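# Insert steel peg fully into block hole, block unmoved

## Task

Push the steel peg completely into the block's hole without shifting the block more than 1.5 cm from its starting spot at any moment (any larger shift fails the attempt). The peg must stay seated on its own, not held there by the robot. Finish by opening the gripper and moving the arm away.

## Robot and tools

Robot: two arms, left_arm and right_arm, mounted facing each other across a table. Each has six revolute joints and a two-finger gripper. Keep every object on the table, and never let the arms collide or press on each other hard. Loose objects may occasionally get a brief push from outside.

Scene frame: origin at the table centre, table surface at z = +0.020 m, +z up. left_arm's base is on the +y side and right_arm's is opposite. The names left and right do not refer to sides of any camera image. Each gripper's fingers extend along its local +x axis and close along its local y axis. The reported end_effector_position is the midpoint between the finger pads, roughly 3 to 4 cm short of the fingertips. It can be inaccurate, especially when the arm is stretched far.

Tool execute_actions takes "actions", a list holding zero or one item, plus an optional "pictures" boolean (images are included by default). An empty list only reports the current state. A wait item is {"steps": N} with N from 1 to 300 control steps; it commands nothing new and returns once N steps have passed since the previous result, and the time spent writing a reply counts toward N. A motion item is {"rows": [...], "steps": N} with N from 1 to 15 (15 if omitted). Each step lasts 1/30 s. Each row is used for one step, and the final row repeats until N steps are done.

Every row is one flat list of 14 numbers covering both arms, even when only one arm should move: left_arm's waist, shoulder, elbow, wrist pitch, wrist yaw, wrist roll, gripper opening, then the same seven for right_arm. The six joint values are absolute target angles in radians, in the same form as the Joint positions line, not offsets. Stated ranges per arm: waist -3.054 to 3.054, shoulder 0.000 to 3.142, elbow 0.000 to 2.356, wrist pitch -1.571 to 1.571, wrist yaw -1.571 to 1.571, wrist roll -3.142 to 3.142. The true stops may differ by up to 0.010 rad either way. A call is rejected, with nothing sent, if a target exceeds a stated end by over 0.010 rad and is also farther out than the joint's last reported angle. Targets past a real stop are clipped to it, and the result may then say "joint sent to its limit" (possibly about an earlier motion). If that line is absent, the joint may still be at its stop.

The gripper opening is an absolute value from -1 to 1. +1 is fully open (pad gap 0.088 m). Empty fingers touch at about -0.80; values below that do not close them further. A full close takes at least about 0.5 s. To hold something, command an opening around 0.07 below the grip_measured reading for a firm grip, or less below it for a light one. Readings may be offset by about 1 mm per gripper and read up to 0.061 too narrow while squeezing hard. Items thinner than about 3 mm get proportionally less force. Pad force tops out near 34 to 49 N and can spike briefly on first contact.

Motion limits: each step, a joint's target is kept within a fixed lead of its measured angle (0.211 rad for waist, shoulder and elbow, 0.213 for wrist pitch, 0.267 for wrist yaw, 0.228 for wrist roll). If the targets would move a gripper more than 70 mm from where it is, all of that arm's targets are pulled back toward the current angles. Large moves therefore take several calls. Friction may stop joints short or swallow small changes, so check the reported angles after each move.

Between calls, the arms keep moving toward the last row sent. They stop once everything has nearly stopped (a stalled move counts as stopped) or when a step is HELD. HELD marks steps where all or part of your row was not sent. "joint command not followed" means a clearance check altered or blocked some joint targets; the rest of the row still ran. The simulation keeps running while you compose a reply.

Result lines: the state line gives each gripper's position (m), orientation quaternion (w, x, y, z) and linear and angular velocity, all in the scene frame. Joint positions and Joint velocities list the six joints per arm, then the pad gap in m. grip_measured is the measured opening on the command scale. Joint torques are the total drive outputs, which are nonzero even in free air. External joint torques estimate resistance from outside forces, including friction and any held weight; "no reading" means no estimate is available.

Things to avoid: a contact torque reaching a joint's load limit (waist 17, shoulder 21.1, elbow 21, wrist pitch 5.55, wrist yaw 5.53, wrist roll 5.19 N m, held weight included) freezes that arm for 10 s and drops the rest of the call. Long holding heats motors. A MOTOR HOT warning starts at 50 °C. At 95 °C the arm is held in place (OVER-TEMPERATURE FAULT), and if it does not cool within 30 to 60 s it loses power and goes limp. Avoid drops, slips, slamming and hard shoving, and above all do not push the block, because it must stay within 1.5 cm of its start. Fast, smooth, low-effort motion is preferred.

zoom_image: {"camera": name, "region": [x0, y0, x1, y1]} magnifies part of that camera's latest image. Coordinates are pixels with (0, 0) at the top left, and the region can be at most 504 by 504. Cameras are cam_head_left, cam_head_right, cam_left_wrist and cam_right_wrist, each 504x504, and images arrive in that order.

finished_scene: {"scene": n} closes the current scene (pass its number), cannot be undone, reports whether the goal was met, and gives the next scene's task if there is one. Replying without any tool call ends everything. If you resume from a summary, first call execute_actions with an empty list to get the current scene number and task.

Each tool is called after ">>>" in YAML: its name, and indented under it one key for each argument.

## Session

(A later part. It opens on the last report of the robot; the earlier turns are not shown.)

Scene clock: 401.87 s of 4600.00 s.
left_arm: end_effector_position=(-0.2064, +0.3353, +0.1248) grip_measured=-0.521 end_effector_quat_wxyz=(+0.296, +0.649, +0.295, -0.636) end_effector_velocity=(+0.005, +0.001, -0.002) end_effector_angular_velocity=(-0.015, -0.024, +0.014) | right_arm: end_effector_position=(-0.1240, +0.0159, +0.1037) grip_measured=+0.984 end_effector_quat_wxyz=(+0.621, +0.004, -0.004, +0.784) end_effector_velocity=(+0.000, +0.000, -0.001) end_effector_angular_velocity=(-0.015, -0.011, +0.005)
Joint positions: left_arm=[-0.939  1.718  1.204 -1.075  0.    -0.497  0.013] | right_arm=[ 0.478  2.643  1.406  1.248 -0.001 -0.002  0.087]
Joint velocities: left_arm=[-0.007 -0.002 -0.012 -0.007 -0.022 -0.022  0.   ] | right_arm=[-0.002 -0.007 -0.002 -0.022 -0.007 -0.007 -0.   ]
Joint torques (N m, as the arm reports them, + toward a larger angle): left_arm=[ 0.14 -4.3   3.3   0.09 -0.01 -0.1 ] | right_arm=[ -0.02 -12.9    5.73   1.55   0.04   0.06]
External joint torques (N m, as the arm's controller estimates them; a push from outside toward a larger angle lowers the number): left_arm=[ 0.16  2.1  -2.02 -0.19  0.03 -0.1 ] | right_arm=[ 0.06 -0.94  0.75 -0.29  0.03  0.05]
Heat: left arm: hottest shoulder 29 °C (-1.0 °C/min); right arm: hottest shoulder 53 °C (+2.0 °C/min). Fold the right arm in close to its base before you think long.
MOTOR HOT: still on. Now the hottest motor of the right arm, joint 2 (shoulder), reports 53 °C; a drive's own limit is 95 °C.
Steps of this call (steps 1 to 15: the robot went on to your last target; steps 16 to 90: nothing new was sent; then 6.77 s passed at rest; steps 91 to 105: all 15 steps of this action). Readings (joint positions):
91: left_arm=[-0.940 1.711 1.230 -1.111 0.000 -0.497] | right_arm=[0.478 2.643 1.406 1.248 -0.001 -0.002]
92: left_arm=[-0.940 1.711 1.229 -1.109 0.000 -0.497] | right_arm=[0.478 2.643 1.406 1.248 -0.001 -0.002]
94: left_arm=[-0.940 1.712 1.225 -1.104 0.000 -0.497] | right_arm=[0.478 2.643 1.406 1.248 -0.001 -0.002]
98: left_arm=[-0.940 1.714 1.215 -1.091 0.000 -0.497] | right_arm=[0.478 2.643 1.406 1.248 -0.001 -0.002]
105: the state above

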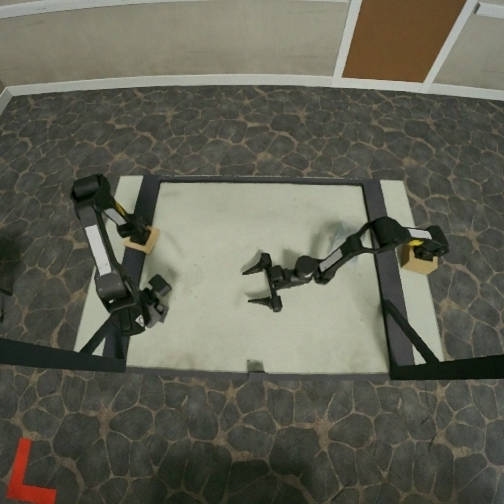

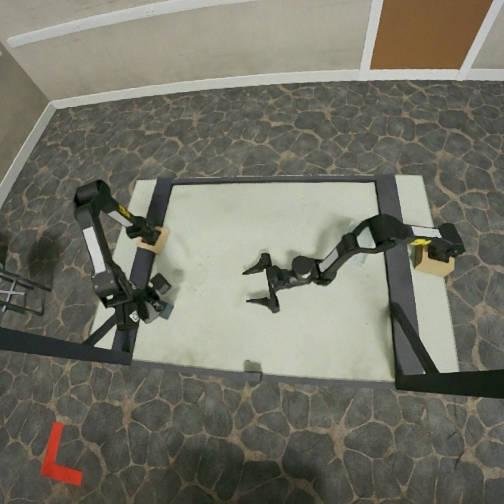

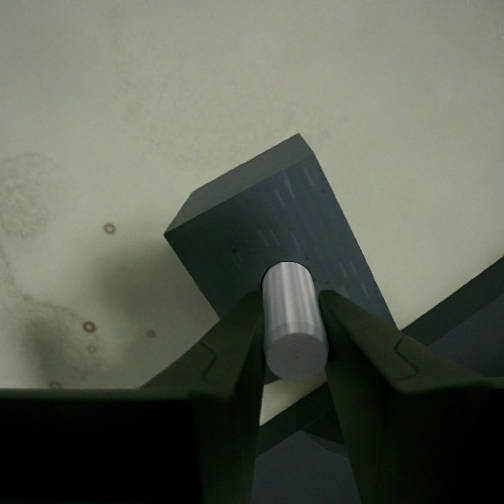

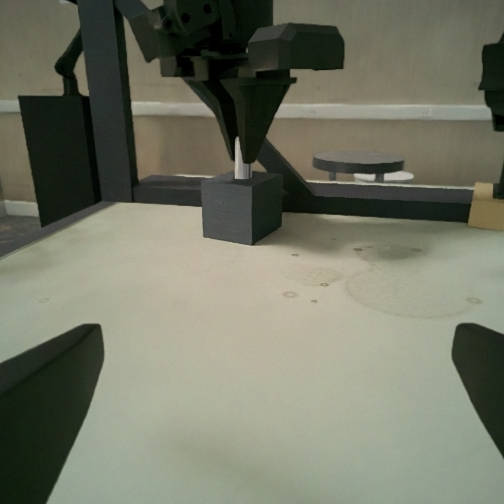

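A little resistance (strut or hole). Release gradually.

>>> execute_actions:
  actions:
    - {"rows":[[-0.938,1.722,1.2,-1.075,0,-0.5,-0.57,0.478,2.65,1.41,1.248,0,0,1],[-0.938,1.722,1.2,-1.075,0,-0.5,-0.55,0.478,2.65,1.41,1.248,0,0,1],[-0.938,1.722,1.2,-1.075,0,-0.5,-0.53,0.478,2.65,1.41,1.248,0,0,1],[-0.938,1.722,1.2,-1.075,0,-0.5,-0.51,0.478,2.65,1.41,1.248,0,0,1],[-0.938,1.722,1.2,-1.075,0,-0.5,-0.49,0.478,2.65,1.41,1.248,0,0,1],[-0.938,1.722,1.2,-1.075,0,-0.5,-0.47,0.478,2.65,1.41,1.248,0,0,1],[-0.938,1.722,1.2,-1.075,0,-0.5,-0.45,0.478,2.65,1.41,1.248,0,0,1],[-0.938,1.722,1.2,-1.075,0,-0.5,-0.42,0.478,2.65,1.41,1.248,0,0,1],[-0.938,1.722,1.2,-1.075,0,-0.5,-0.38,0.478,2.65,1.41,1.248,0,0,1],[-0.938,1.722,1.2,-1.075,0,-0.5,-0.3,0.478,2.65,1.41,1.248,0,0,1]],"steps":15}
  pictures: false

>>> execute_actions:
  actions:
    - {"rows":[[-0.938,1.71,1.25,-1.11,0,-0.5,-0.3,0.478,2.65,1.41,1.248,0,0,1],[-0.938,1.70,1.28,-1.14,0,-0.5,-0.3,0.478,2.65,1.41,1.248,0,0,1],[-0.938,1.70,1.28,-1.15,0,-0.5,-0.3,0.478,2.65,1.41,1.248,0,0,1],[-0.938,1.69,1.31,-1.18,0,-0.5,-0.3,0.478,2.65,1.41,1.248,0,0,1],[-0.938,1.69,1.31,-1.19,0,-0.5,-0.3,0.478,2.65,1.41,1.248,0,0,1],[-0.938,1.68,1.34,-1.23,0,-0.5,-0.3,0.478,2.65,1.41,1.248,0,0,1]],"steps":15}

>>> zoom_image:
  camera: "cam_right_wrist"
  region: [180, 80, 320, 220]

Scene clock: 415.33 s of 4600.00 s.
left_arm: end_effector_position=(-0.2063, +0.3353, +0.1245) grip_measured=-0.322 end_effector_quat_wxyz=(+0.296, +0.649, +0.295, -0.636) end_effector_velocity=(+0.004, +0.001, -0.002) end_effector_angular_velocity=(-0.001, -0.019, +0.019) | right_arm: end_effector_position=(-0.1240, +0.0159, +0.1037) grip_measured=+0.984 end_effector_quat_wxyz=(+0.621, +0.004, -0.004, +0.784) end_effector_velocity=(+0.000, +0.001, +0.001) end_effector_angular_velocity=(-0.001, -0.008, +0.005)
Joint positions: left_arm=[-0.939  1.718  1.203 -1.074  0.    -0.497  0.023] | right_arm=[ 0.478  2.643  1.406  1.248 -0.001 -0.002  0.087]
Joint velocities: left_arm=[-0.002  0.002 -0.007 -0.007 -0.007 -0.022  0.01 ] | right_arm=[-0.002 -0.002  0.002 -0.007 -0.007 -0.007 -0.   ]
Joint torques (N m, as the arm reports them, + toward a larger angle): left_arm=[ 0.15 -5.45  4.41 -0.15 -0.01 -0.11] | right_arm=[ -0.05 -12.96   5.71   1.53   0.03   0.06]
External joint torques (N m, as the arm's controller estimates them; a push from outside toward a larger angle lowers the number): left_arm=[ 0.15  0.92 -0.87 -0.41  0.03 -0.11] | right_arm=[-0.05 -0.96  0.69 -0.33  0.03  0.05]
Heat: left arm: hottest shoulder 29 °C (-1.0 °C/min); right arm: hottest shoulder 53 °C (+1.0 °C/min). Fold the right arm in close to its base before you think long.
MOTOR HOT: still on. Now the hottest motor of the right arm, joint 2 (shoulder), reports 53 °C; a drive's own limit is 95 °C.
Steps of this call (steps 1 to 15: the robot went on to your last target; steps 16 to 90: nothing new was sent; then 9.97 s passed at rest; steps 91 to 105: all 15 steps of this action). Readings (joint positions):
91: left_arm=[-0.939 1.718 1.203 -1.074 0.000 -0.497] | right_arm=[0.478 2.643 1.406 1.248 -0.001 -0.002]
92: left_arm=[-0.939 1.718 1.203 -1.074 0.000 -0.497] | right_arm=[0.478 2.643 1.406 1.248 -0.001 -0.002]
94: left_arm=[-0.939 1.718 1.203 -1.074 0.000 -0.497] | right_arm=[0.478 2.643 1.406 1.248 -0.001 -0.002]
98: left_arm=[-0.939 1.718 1.203 -1.074 0.000 -0.497] | right_arm=[0.478 2.643 1.406 1.248 -0.001 -0.002]
105: the state above

Scene clock: 415.83 s of 4600.00 s.
left_arm: end_effector_position=(-0.2067, +0.3351, +0.1632) grip_measured=-0.303 end_effector_quat_wxyz=(+0.296, +0.649, +0.295, -0.636) end_effector_velocity=(+0.008, +0.003, +0.000) end_effector_angular_velocity=(+0.006, -0.037, +0.005) | right_arm: end_effector_position=(-0.1240, +0.0159, +0.1037) grip_measured=+0.984 end_effector_quat_wxyz=(+0.621, +0.004, -0.004, +0.784) end_effector_velocity=(-0.002, -0.001, -0.001) end_effector_angular_velocity=(-0.002, -0.023, +0.010)
Joint positions: left_arm=[-0.939  1.69   1.327 -1.226  0.    -0.497  0.024] | right_arm=[ 0.478  2.643  1.406  1.248 -0.001 -0.002  0.087]
Joint velocities: left_arm=[-0.002 -0.002 -0.002 -0.037 -0.007 -0.007 -0.   ] | right_arm=[ 0.002 -0.002 -0.002 -0.007 -0.007 -0.022  0.   ]
Joint torques (N m, as the arm reports them, + toward a larger angle): left_arm=[ 0.15 -6.88  5.93 -0.15 -0.01 -0.11] | right_arm=[ -0.01 -12.84   5.71   1.53   0.05   0.07]
External joint torques (N m, as the arm's controller estimates them; a push from outside toward a larger angle lowers the number): left_arm=[ 0.15 -0.53  0.41 -0.47  0.03 -0.11] | right_arm=[-0.03 -1.    0.79 -0.3   0.06  0.06]
Heat: left arm: hottest shoulder 29 °C (-1.0 °C/min); right arm: hottest shoulder 53 °C (+1.0 °C/min). Fold the right arm in close to its base before you think long.
MOTOR HOT: still on. Now the hottest motor of the right arm, joint 2 (shoulder), reports 53 °C; a drive's own limit is 95 °C.
Steps of this call (steps 1 to 15: all 15 steps of this action). Readings (joint positions):
1: left_arm=[-0.939 1.718 1.205 -1.078 0.000 -0.497] | right_arm=[0.478 2.643 1.406 1.248 -0.001 -0.002]
2: left_arm=[-0.939 1.718 1.214 -1.094 0.000 -0.497] | right_arm=[0.478 2.643 1.406 1.248 -0.001 -0.002]
4: left_arm=[-0.939 1.717 1.240 -1.126 0.000 -0.497] | right_arm=[0.478 2.643 1.406 1.248 -0.001 -0.002]
8: left_arm=[-0.939 1.704 1.304 -1.197 0.000 -0.497] | right_arm=[0.478 2.643 1.406 1.248 -0.001 -0.002]
15: the state above

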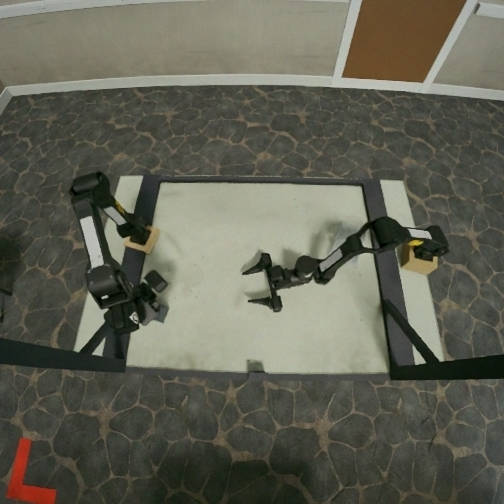

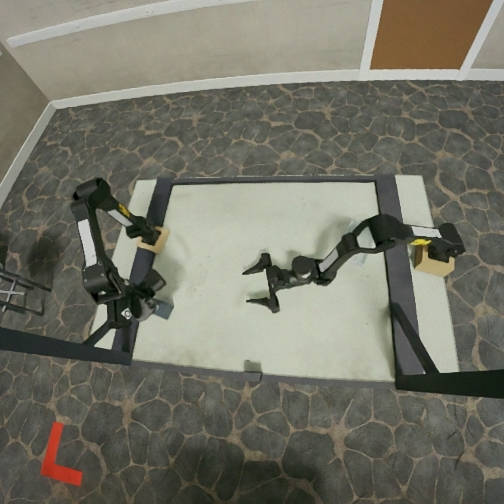

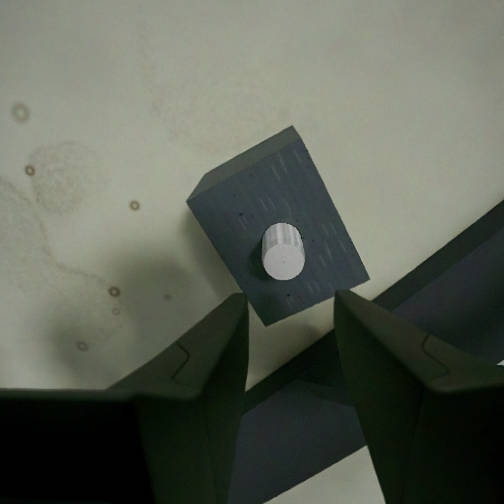

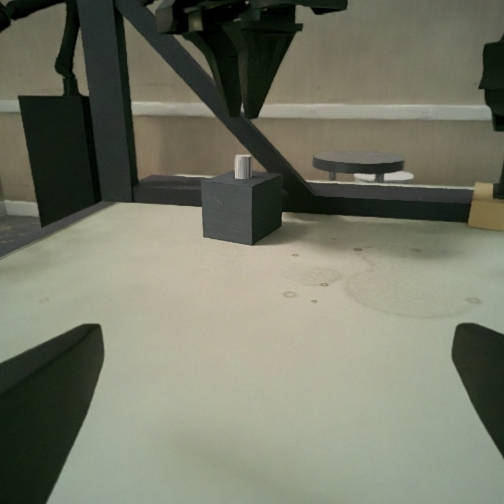

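Region (180, 80, 320, 220) of cam_right_wrist's 504x504 image, scaled by 3.600, with more detail than that image has.

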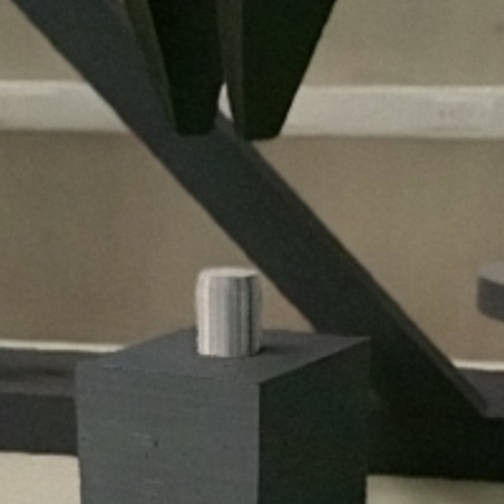

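>>> execute_actions:
  actions:
    - {"rows":[[-0.9,1.6,1.36,-1.3,0,-0.4,0,0.45,2.45,1.4,1.0,0,0,1],[-0.9,1.6,1.36,-1.3,0,-0.4,0,0.45,2.45,1.4,1.0,0,0,1],[-0.9,1.6,1.36,-1.3,0,-0.4,0,0.45,2.45,1.4,1.0,0,0,1],[-0.8,1.5,1.34,-1.35,0,-0.3,0,0.4,2.25,1.35,0.8,0,0,1],[-0.8,1.5,1.34,-1.35,0,-0.3,0,0.4,2.25,1.35,0.8,0,0,1],[-0.8,1.5,1.34,-1.35,0,-0.3,0,0.4,2.25,1.35,0.8,0,0,1],[-0.7,1.4,1.3,-1.4,0,-0.2,0,0.4,2.0,1.3,0.6,0,0,1]],"steps":15}

Scene clock: 422.97 s of 4600.00 s.
left_arm: end_effector_position=(-0.1307, +0.3032, +0.2317) grip_measured=-0.005 end_effector_quat_wxyz=(+0.285, +0.618, +0.270, -0.681) end_effector_velocity=(+0.021, +0.012, -0.029) end_effector_angular_velocity=(+0.061, -0.115, -0.077) | right_arm: end_effector_position=(-0.0702, -0.0018, +0.2948) grip_measured=+0.984 end_effector_quat_wxyz=(+0.653, -0.028, +0.023, +0.757) end_effector_velocity=(-0.013, -0.086, +0.376) end_effector_angular_velocity=(+0.564, +0.075, +0.040)
Joint positions: left_arm=[-0.706  1.403  1.317 -1.395 -0.003 -0.21   0.039] | right_arm=[ 0.395  2.028  1.321  0.636 -0.001 -0.002  0.087]
Joint velocities: left_arm=[ 0.002 -0.002 -0.11  -0.022 -0.007  0.081  0.001] | right_arm=[ 0.046 -0.74  -0.002 -0.168  0.007 -0.007 -0.   ]
Joint torques (N m, as the arm reports them, + toward a larger angle): left_arm=[ 0.58 -4.25  4.08 -0.08  0.1   0.09] | right_arm=[ 0.26 -8.47  5.05  0.58  0.03  0.08]
External joint torques (N m, as the arm's controller estimates them; a push from outside toward a larger angle lowers the number): left_arm=[ 0.54  0.12 -1.64 -0.51  0.12  0.09] | right_arm=[ 0.36 -1.34 -0.27 -0.71  0.02  0.07]
Heat: left arm: hottest shoulder 30 °C (+0.0 °C/min); right arm: hottest shoulder 54 °C (+2.0 °C/min). Fold the right arm in close to its base before you think long.
MOTOR HOT: still on. Now the hottest motor of the right arm, joint 2 (shoulder), reports 54 °C; a drive's own limit is 95 °C.
Steps of this call (steps 1 to 15: the robot went on to your last target; steps 16 to 90: nothing new was sent; then 3.63 s passed at rest; steps 91 to 105: all 15 steps of this action). Readings (joint positions):
91: left_arm=[-0.938 1.684 1.329 -1.234 0.000 -0.485] | right_arm=[0.477 2.628 1.406 1.225 -0.001 -0.002]
92: left_arm=[-0.931 1.676 1.331 -1.253 0.001 -0.459] | right_arm=[0.475 2.599 1.401 1.137 -0.001 -0.002]
94: left_arm=[-0.910 1.638 1.332 -1.285 0.003 -0.415] | right_arm=[0.465 2.540 1.395 1.060 -0.001 -0.002]
98: left_arm=[-0.790 1.506 1.329 -1.349 0.002 -0.285] | right_arm=[0.416 2.337 1.354 0.843 -0.001 -0.002]
105: the state above

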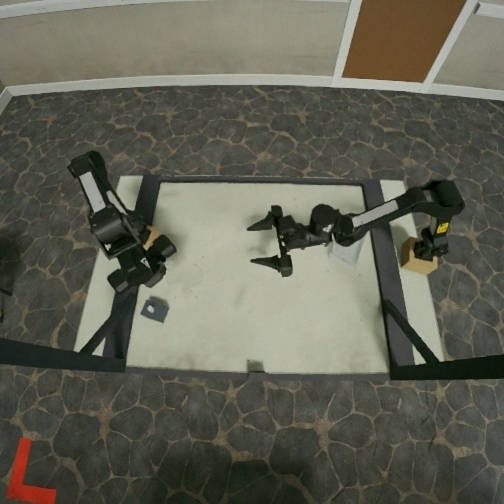

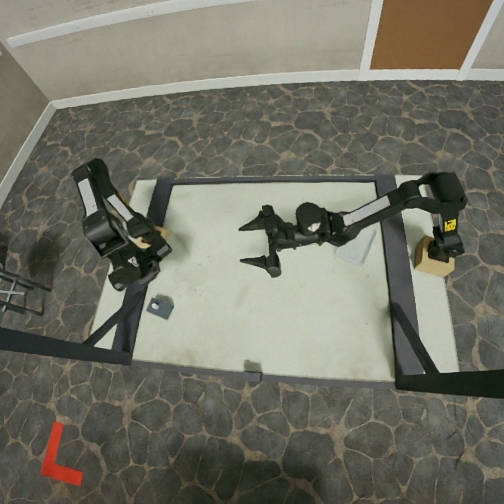

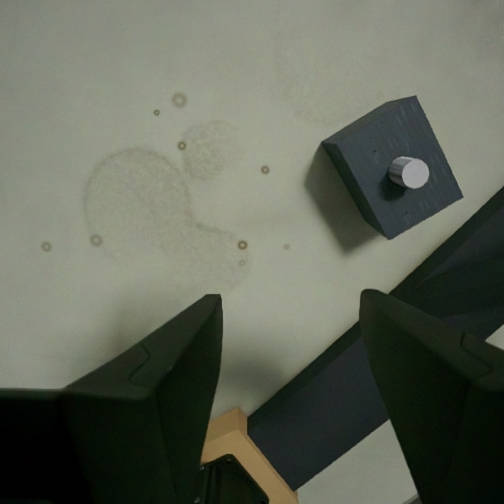

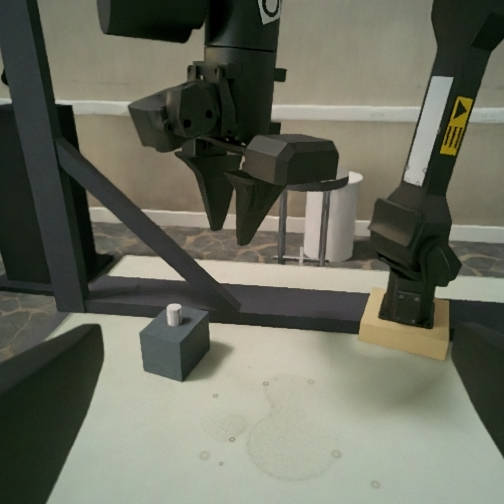

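>>> finished_scene:
  scene: 2

The scene is finished: the task was done.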